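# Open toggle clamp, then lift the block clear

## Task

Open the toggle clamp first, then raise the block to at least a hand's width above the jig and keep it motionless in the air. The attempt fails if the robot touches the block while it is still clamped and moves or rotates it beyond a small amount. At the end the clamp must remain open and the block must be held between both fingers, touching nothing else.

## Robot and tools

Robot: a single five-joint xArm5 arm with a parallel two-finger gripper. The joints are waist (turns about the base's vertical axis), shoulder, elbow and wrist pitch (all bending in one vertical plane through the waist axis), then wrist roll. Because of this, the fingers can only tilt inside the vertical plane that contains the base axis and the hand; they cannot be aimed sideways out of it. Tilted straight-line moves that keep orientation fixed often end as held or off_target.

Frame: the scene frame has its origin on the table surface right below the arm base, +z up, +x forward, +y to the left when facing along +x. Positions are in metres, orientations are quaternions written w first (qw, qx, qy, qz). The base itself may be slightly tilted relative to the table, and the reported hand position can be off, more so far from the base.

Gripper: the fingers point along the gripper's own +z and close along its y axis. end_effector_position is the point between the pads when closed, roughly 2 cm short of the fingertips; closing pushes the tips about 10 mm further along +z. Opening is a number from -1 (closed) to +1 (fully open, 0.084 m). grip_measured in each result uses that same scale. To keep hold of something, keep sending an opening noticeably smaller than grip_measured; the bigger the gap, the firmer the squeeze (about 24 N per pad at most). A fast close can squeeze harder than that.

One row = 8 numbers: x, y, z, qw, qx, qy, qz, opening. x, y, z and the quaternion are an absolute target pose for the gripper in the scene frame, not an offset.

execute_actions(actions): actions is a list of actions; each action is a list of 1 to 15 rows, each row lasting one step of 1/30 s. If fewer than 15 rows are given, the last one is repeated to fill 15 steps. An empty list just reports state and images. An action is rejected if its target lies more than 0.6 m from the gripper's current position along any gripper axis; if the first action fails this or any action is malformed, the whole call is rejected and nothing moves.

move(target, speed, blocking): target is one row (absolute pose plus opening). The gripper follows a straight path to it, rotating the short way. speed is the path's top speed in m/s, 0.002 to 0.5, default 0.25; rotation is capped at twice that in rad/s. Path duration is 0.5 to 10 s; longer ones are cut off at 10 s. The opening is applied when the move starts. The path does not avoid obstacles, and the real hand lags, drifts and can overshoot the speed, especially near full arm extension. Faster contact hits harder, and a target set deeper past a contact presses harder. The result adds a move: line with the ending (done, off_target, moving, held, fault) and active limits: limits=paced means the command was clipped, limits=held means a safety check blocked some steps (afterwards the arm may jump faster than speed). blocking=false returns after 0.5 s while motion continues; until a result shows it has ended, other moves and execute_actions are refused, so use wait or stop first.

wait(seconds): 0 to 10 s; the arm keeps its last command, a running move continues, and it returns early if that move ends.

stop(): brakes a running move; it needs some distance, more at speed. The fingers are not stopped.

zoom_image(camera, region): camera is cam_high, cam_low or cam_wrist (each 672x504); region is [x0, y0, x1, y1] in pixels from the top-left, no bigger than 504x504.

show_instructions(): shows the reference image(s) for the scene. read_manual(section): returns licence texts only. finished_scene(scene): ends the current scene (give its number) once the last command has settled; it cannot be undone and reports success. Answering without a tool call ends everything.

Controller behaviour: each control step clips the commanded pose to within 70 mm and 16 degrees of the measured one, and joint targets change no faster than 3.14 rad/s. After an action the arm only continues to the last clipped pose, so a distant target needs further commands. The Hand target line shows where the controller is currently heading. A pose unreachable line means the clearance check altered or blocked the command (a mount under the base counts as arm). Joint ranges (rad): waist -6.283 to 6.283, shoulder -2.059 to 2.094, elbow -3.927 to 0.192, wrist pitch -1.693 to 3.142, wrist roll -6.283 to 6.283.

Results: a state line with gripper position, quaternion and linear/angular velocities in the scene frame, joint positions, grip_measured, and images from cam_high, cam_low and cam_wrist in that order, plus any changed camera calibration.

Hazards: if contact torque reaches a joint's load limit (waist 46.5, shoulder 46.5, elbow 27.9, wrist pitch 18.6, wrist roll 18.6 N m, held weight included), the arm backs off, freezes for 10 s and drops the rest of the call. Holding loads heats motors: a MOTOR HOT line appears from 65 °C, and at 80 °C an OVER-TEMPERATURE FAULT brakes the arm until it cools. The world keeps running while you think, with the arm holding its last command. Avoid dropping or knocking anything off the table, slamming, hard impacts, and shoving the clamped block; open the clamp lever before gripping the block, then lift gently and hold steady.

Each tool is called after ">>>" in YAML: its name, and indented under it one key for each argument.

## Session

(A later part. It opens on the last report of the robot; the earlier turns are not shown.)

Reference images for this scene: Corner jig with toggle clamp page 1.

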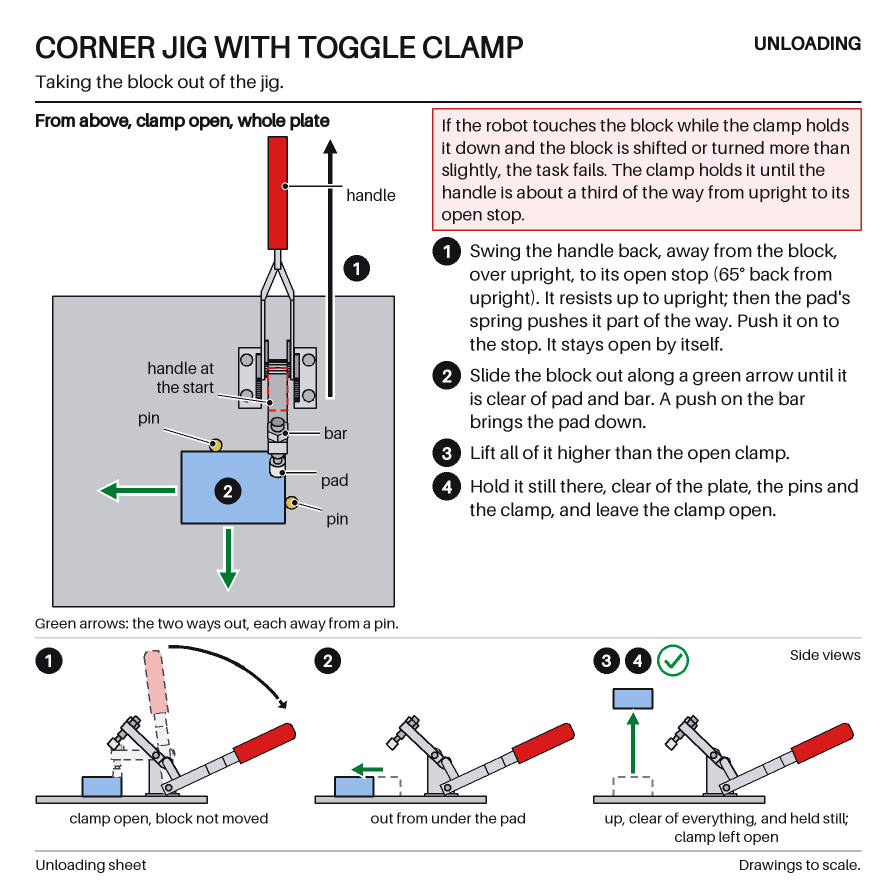

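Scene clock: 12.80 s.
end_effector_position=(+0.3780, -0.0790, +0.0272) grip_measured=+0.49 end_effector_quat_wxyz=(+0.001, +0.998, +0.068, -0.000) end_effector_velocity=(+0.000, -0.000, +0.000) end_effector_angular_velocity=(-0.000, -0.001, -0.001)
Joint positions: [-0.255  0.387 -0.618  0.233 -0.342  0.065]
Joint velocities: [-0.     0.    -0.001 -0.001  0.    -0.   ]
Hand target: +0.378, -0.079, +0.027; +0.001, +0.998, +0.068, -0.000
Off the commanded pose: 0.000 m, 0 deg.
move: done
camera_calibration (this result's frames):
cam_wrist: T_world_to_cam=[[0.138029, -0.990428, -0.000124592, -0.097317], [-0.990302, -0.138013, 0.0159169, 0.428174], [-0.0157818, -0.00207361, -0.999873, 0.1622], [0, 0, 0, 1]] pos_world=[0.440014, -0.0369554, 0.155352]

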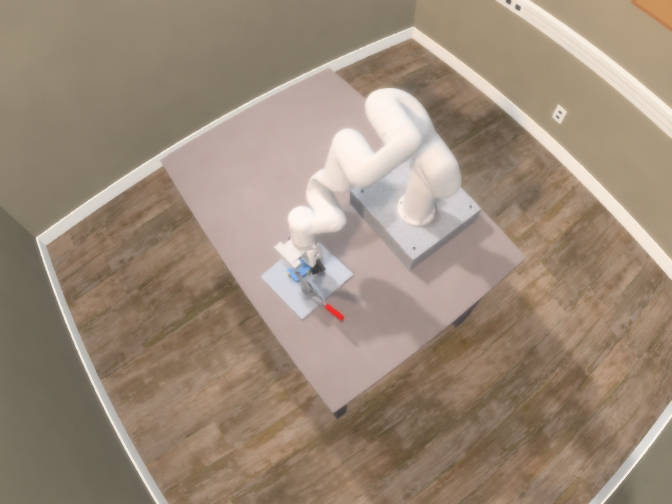

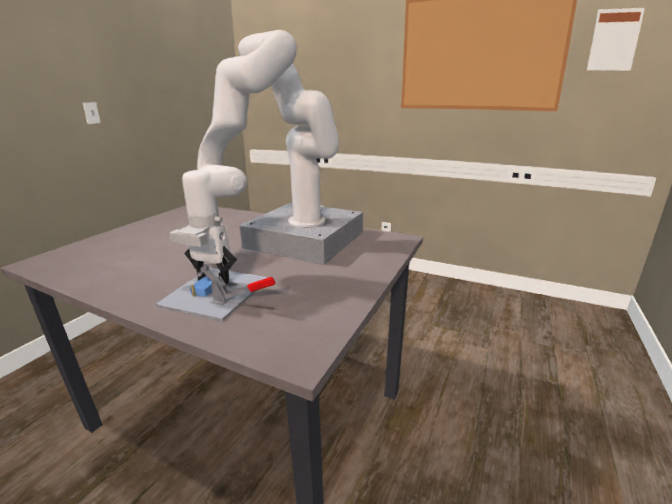

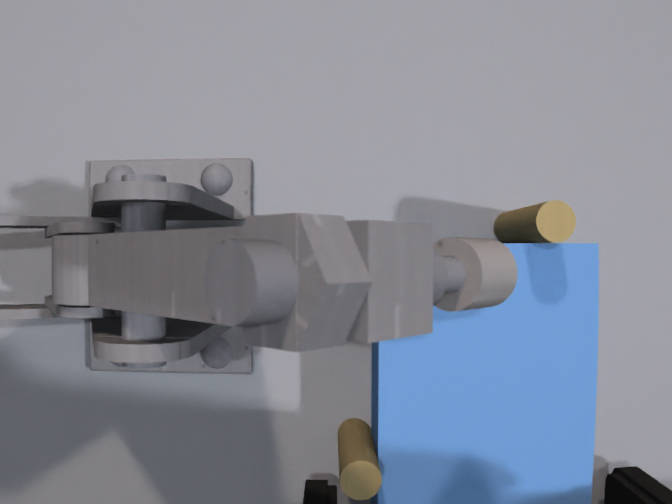

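>>> move:
  target: [0.378,-0.079,0.027,0,1,0.068,0,-0.5]

>>> move:
  target: [0.328,-0.088,0.028,0,1,0.068,0,-0.5]
  speed: 0.06

>>> move:
  target: [0.328,-0.088,0.028,0,1,0.068,0,0.45]

>>> move:
  target: [0.362,-0.0833,0.027,0,1,0.068,0,0.45]
  speed: 0.07

>>> move:
  target: [0.362,-0.0833,0.027,0,1,0.068,0,-0.7]

Scene clock: 13.67 s.
end_effector_position=(+0.3780, -0.0790, +0.0271) grip_measured=+0.04 end_effector_quat_wxyz=(+0.001, +0.998, +0.068, -0.000) end_effector_velocity=(-0.000, +0.000, -0.000) end_effector_angular_velocity=(+0.000, +0.000, +0.000)
Joint positions: [-0.255  0.387 -0.618  0.233 -0.342  0.046]
Joint velocities: [ 0.  0.  0. -0.  0.  0.]
Hand target: +0.378, -0.079, +0.027; +0.001, +0.998, +0.068, -0.000
Off the commanded pose: 0.000 m, 0 deg.
move: done
camera_calibration (this result's frames):
cam_wrist: T_world_to_cam=[[0.138019, -0.99043, -0.000280468, -0.0973009], [-0.990297, -0.138005, 0.0163514, 0.428097], [-0.0162336, -0.00197904, -0.999866, 0.162275], [0, 0, 0, 1]] pos_world=[0.440007, -0.0369691, 0.155226]

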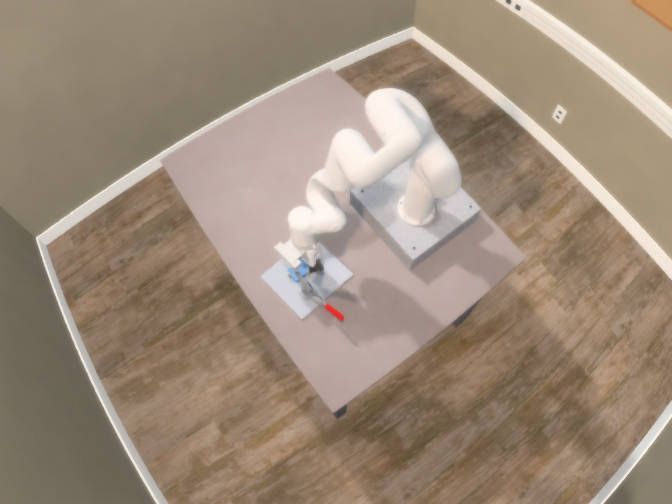

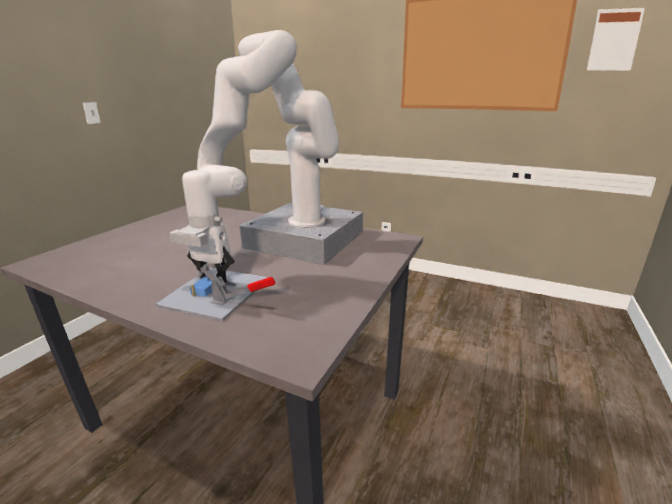

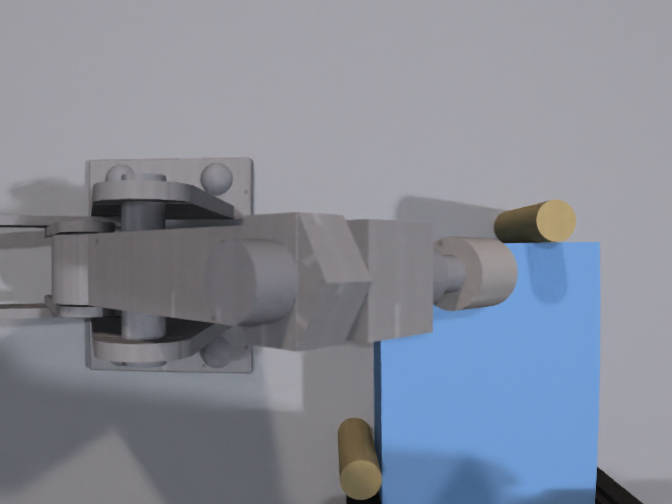

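Scene clock: 14.83 s.
end_effector_position=(+0.3283, -0.0880, +0.0283) grip_measured=+0.04 end_effector_quat_wxyz=(+0.001, +0.998, +0.068, -0.000) end_effector_velocity=(+0.002, -0.001, +0.001) end_effector_angular_velocity=(-0.001, -0.005, +0.001)
Joint positions: [-0.311  0.303 -0.455  0.154 -0.398  0.046]
Joint velocities: [-0.    -0.002 -0.001 -0.002 -0.001  0.   ]
Hand target: +0.328, -0.088, +0.028; +0.001, +0.998, +0.068, -0.000
Off the commanded pose: 0.000 m, 0 deg.
move: done
camera_calibration (this result's frames):
cam_wrist: T_world_to_cam=[[0.138084, -0.990421, -0.000302393, -0.0994095], [-0.990293, -0.138071, 0.0159813, 0.377683], [-0.01587, -0.0019073, -0.999872, 0.162482], [0, 0, 0, 1]] pos_world=[0.390322, -0.0460004, 0.156396]

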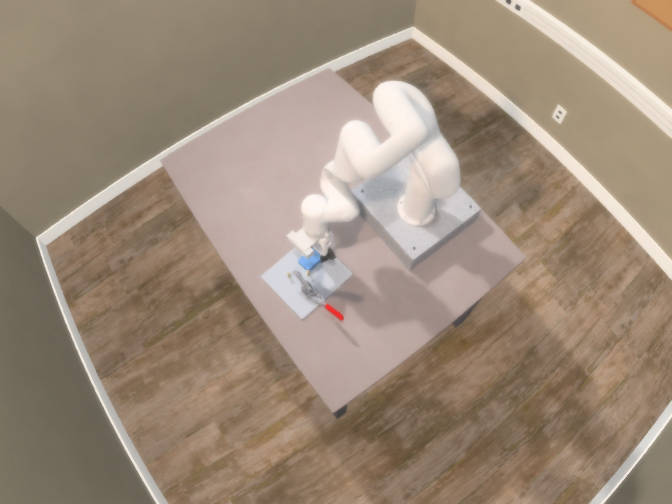

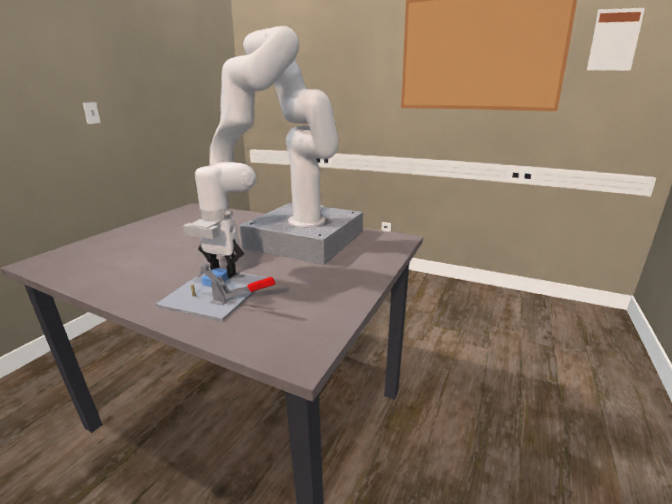

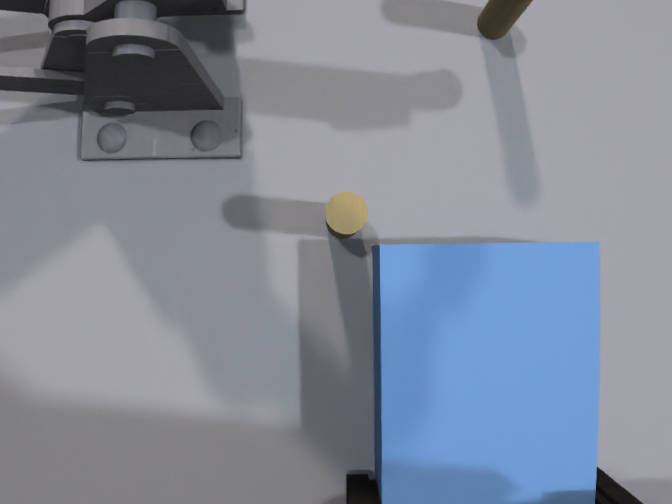

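Scene clock: 15.53 s.
end_effector_position=(+0.3280, -0.0880, +0.0280) grip_measured=+0.44 end_effector_quat_wxyz=(+0.001, +0.998, +0.068, -0.000) end_effector_velocity=(-0.000, +0.000, -0.000) end_effector_angular_velocity=(+0.000, +0.001, -0.000)
Joint positions: [-0.311  0.304 -0.455  0.154 -0.398  0.063]
Joint velocities: [ 0.001  0.001 -0.     0.     0.001 -0.   ]
Hand target: +0.328, -0.088, +0.028; +0.001, +0.998, +0.068, -0.000
Off the commanded pose: 0.000 m, 0 deg.
move: done
camera_calibration (this result's frames):
cam_wrist: T_world_to_cam=[[0.138029, -0.990428, -0.000442095, -0.0993288], [-0.990295, -0.138018, 0.0163101, 0.377387], [-0.016215, -0.00181347, -0.999867, 0.162358], [0, 0, 0, 1]] pos_world=[0.390067, -0.0459974, 0.156138]

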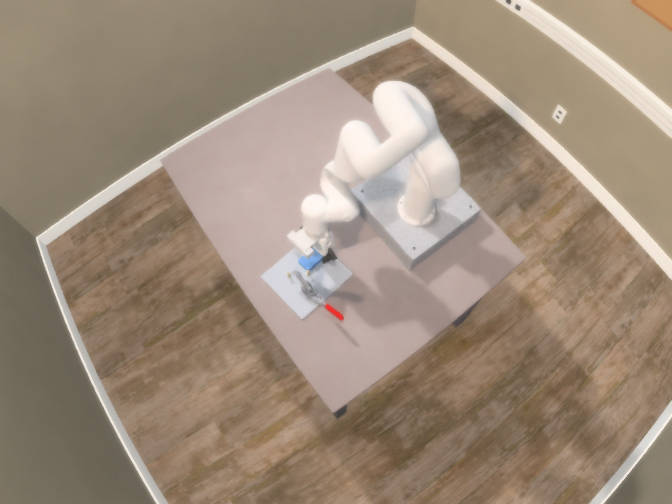

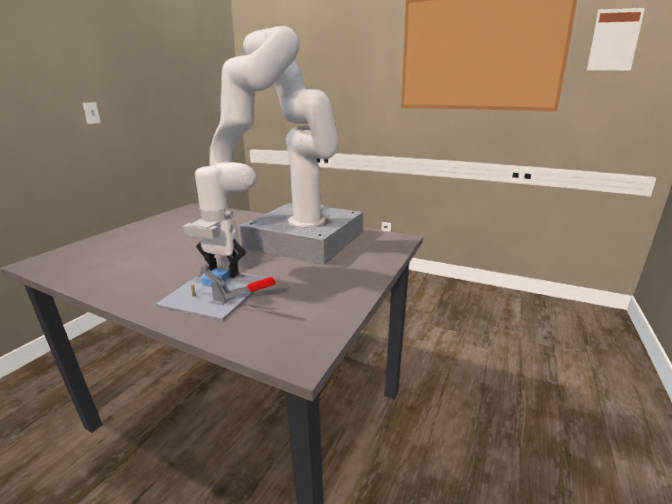

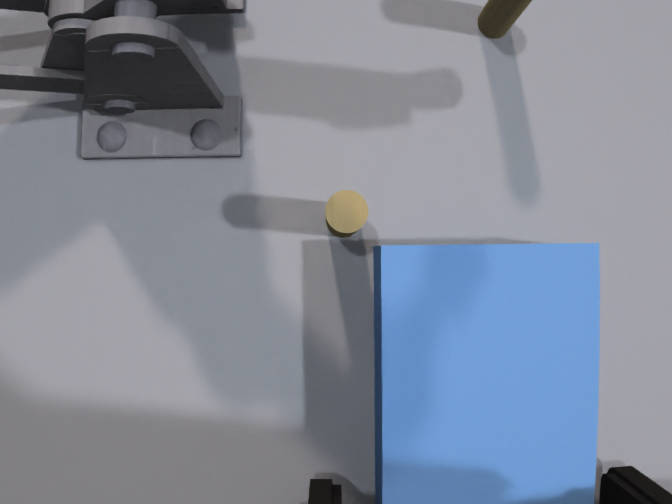

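Scene clock: 16.37 s.
end_effector_position=(+0.3617, -0.0833, +0.0268) grip_measured=+0.44 end_effector_quat_wxyz=(+0.001, +0.998, +0.068, -0.000) end_effector_velocity=(+0.002, -0.000, +0.000) end_effector_angular_velocity=(-0.000, -0.002, +0.001)
Joint positions: [-0.275  0.363 -0.565  0.206 -0.362  0.063]
Joint velocities: [ 0.001  0.001 -0.004  0.001  0.     0.   ]
Hand target: +0.362, -0.083, +0.027; +0.001, +0.998, +0.068, -0.000
Off the commanded pose: 0.000 m, 0 deg.
move: done
camera_calibration (this result's frames):
cam_wrist: T_world_to_cam=[[0.137943, -0.99044, -0.000504111, -0.0992627], [-0.9903, -0.137932, 0.0167703, 0.411395], [-0.0166795, -0.00181413, -0.999859, 0.161856], [0, 0, 0, 1]] pos_world=[0.423796, -0.0412757, 0.154884]

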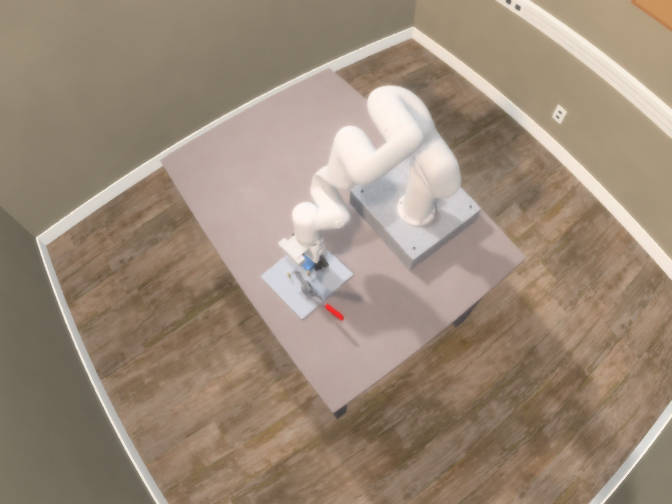

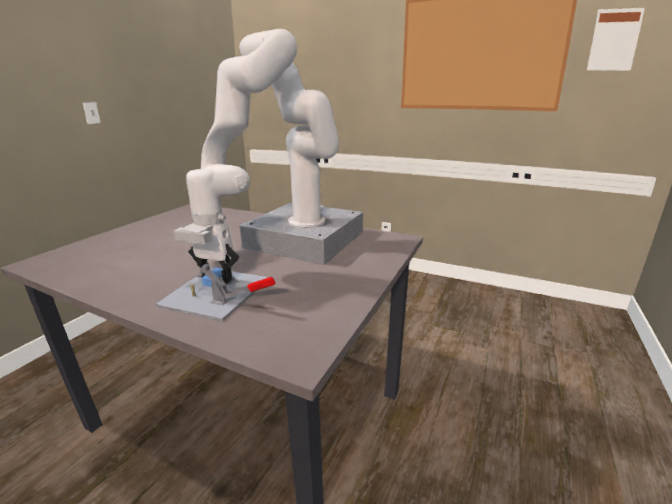

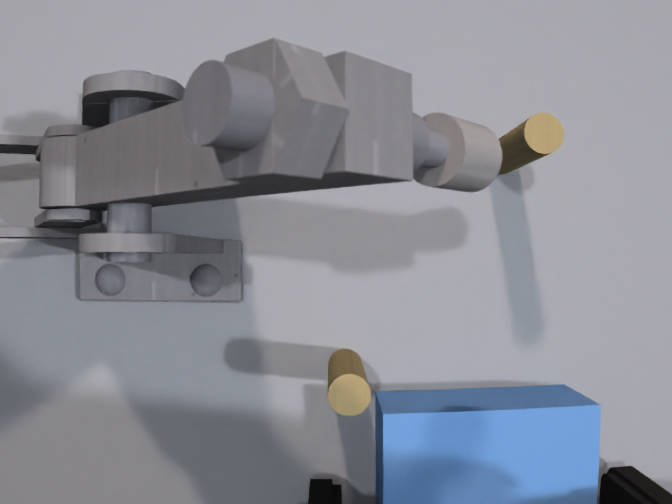

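Scene clock: 17.07 s.
end_effector_position=(+0.3618, -0.0832, +0.0269) grip_measured=+0.04 end_effector_quat_wxyz=(+0.001, +0.998, +0.068, -0.000) end_effector_velocity=(-0.001, -0.000, -0.000) end_effector_angular_velocity=(+0.000, +0.001, -0.002)
Joint positions: [-0.275  0.362 -0.566  0.207 -0.362  0.046]
Joint velocities: [-0.001  0.001  0.001 -0.     0.001 -0.   ]
Hand target: +0.362, -0.083, +0.027; +0.001, +0.998, +0.068, -0.000
Off the commanded pose: 0.000 m, 0 deg.
move: done
camera_calibration (this result's frames):
cam_wrist: T_world_to_cam=[[0.138052, -0.990425, -0.000490689, -0.099294], [-0.990285, -0.138041, 0.0167365, 0.411528], [-0.016644, -0.00182459, -0.99986, 0.16195], [0, 0, 0, 1]] pos_world=[0.423933, -0.0412401, 0.154991]

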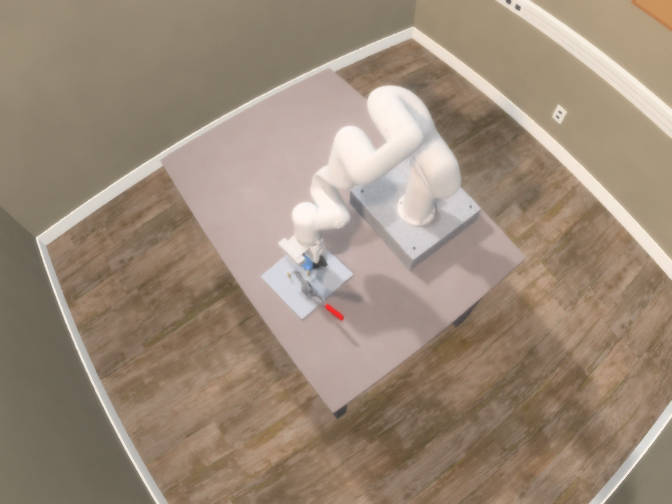

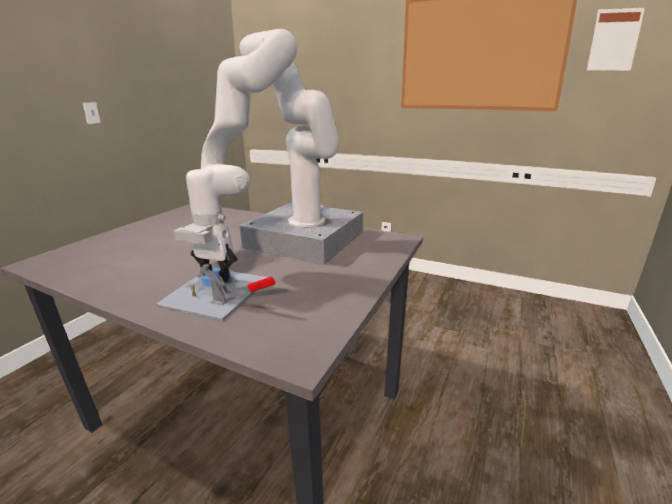

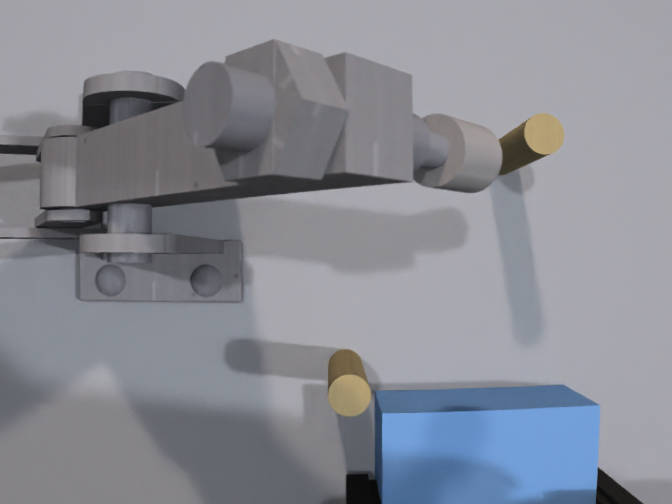

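>>> move:
  target: [0.357,-0.085,0.22,0,1,0.068,0,-0.7]
  speed: 0.12

Scene clock: 19.13 s.
end_effector_position=(+0.3574, -0.0851, +0.2192) grip_measured=+0.04 end_effector_quat_wxyz=(+0.001, +0.998, +0.068, -0.001) end_effector_velocity=(+0.002, -0.000, +0.002) end_effector_angular_velocity=(-0.001, -0.005, +0.000)
Joint positions: [-0.284 -0.236 -0.608  0.849 -0.37   0.046]
Joint velocities: [ 0.001 -0.002 -0.005  0.001  0.001  0.   ]
Hand target: +0.358, -0.085, +0.220; +0.001, +0.998, +0.068, -0.000
Off the commanded pose: 0.001 m, 0 deg.
move: done
camera_calibration (this result's frames):
cam_wrist: T_world_to_cam=[[0.138021, -0.990429, -0.000854815, -0.100331], [-0.990274, -0.138014, 0.0175893, 0.403522], [-0.017539, -0.00158119, -0.999845, 0.354461], [0, 0, 0, 1]] pos_world=[0.419662, -0.0431187, 0.347223]

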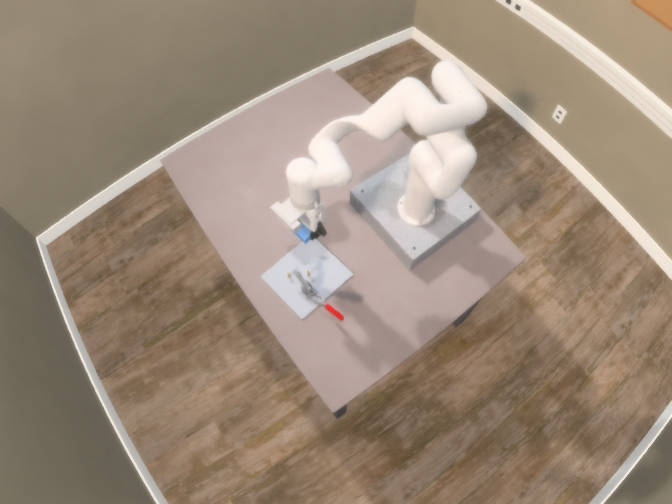

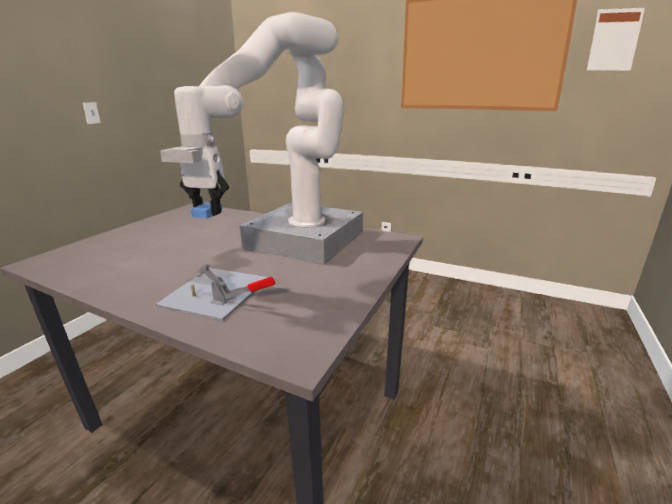

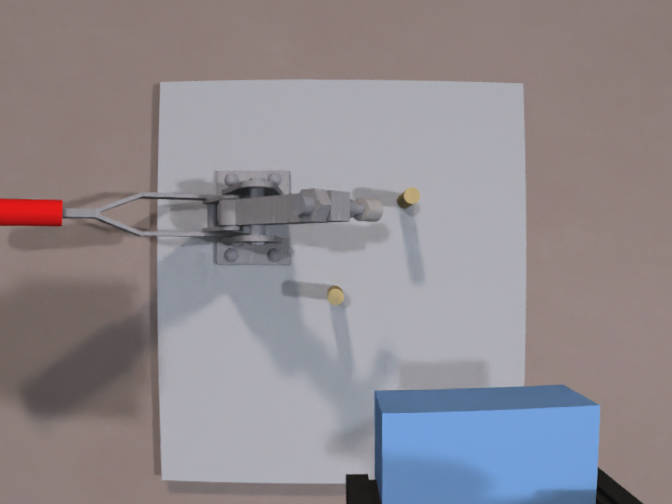

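>>> finished_scene:
  scene: 2

The scene is finished: the task was done.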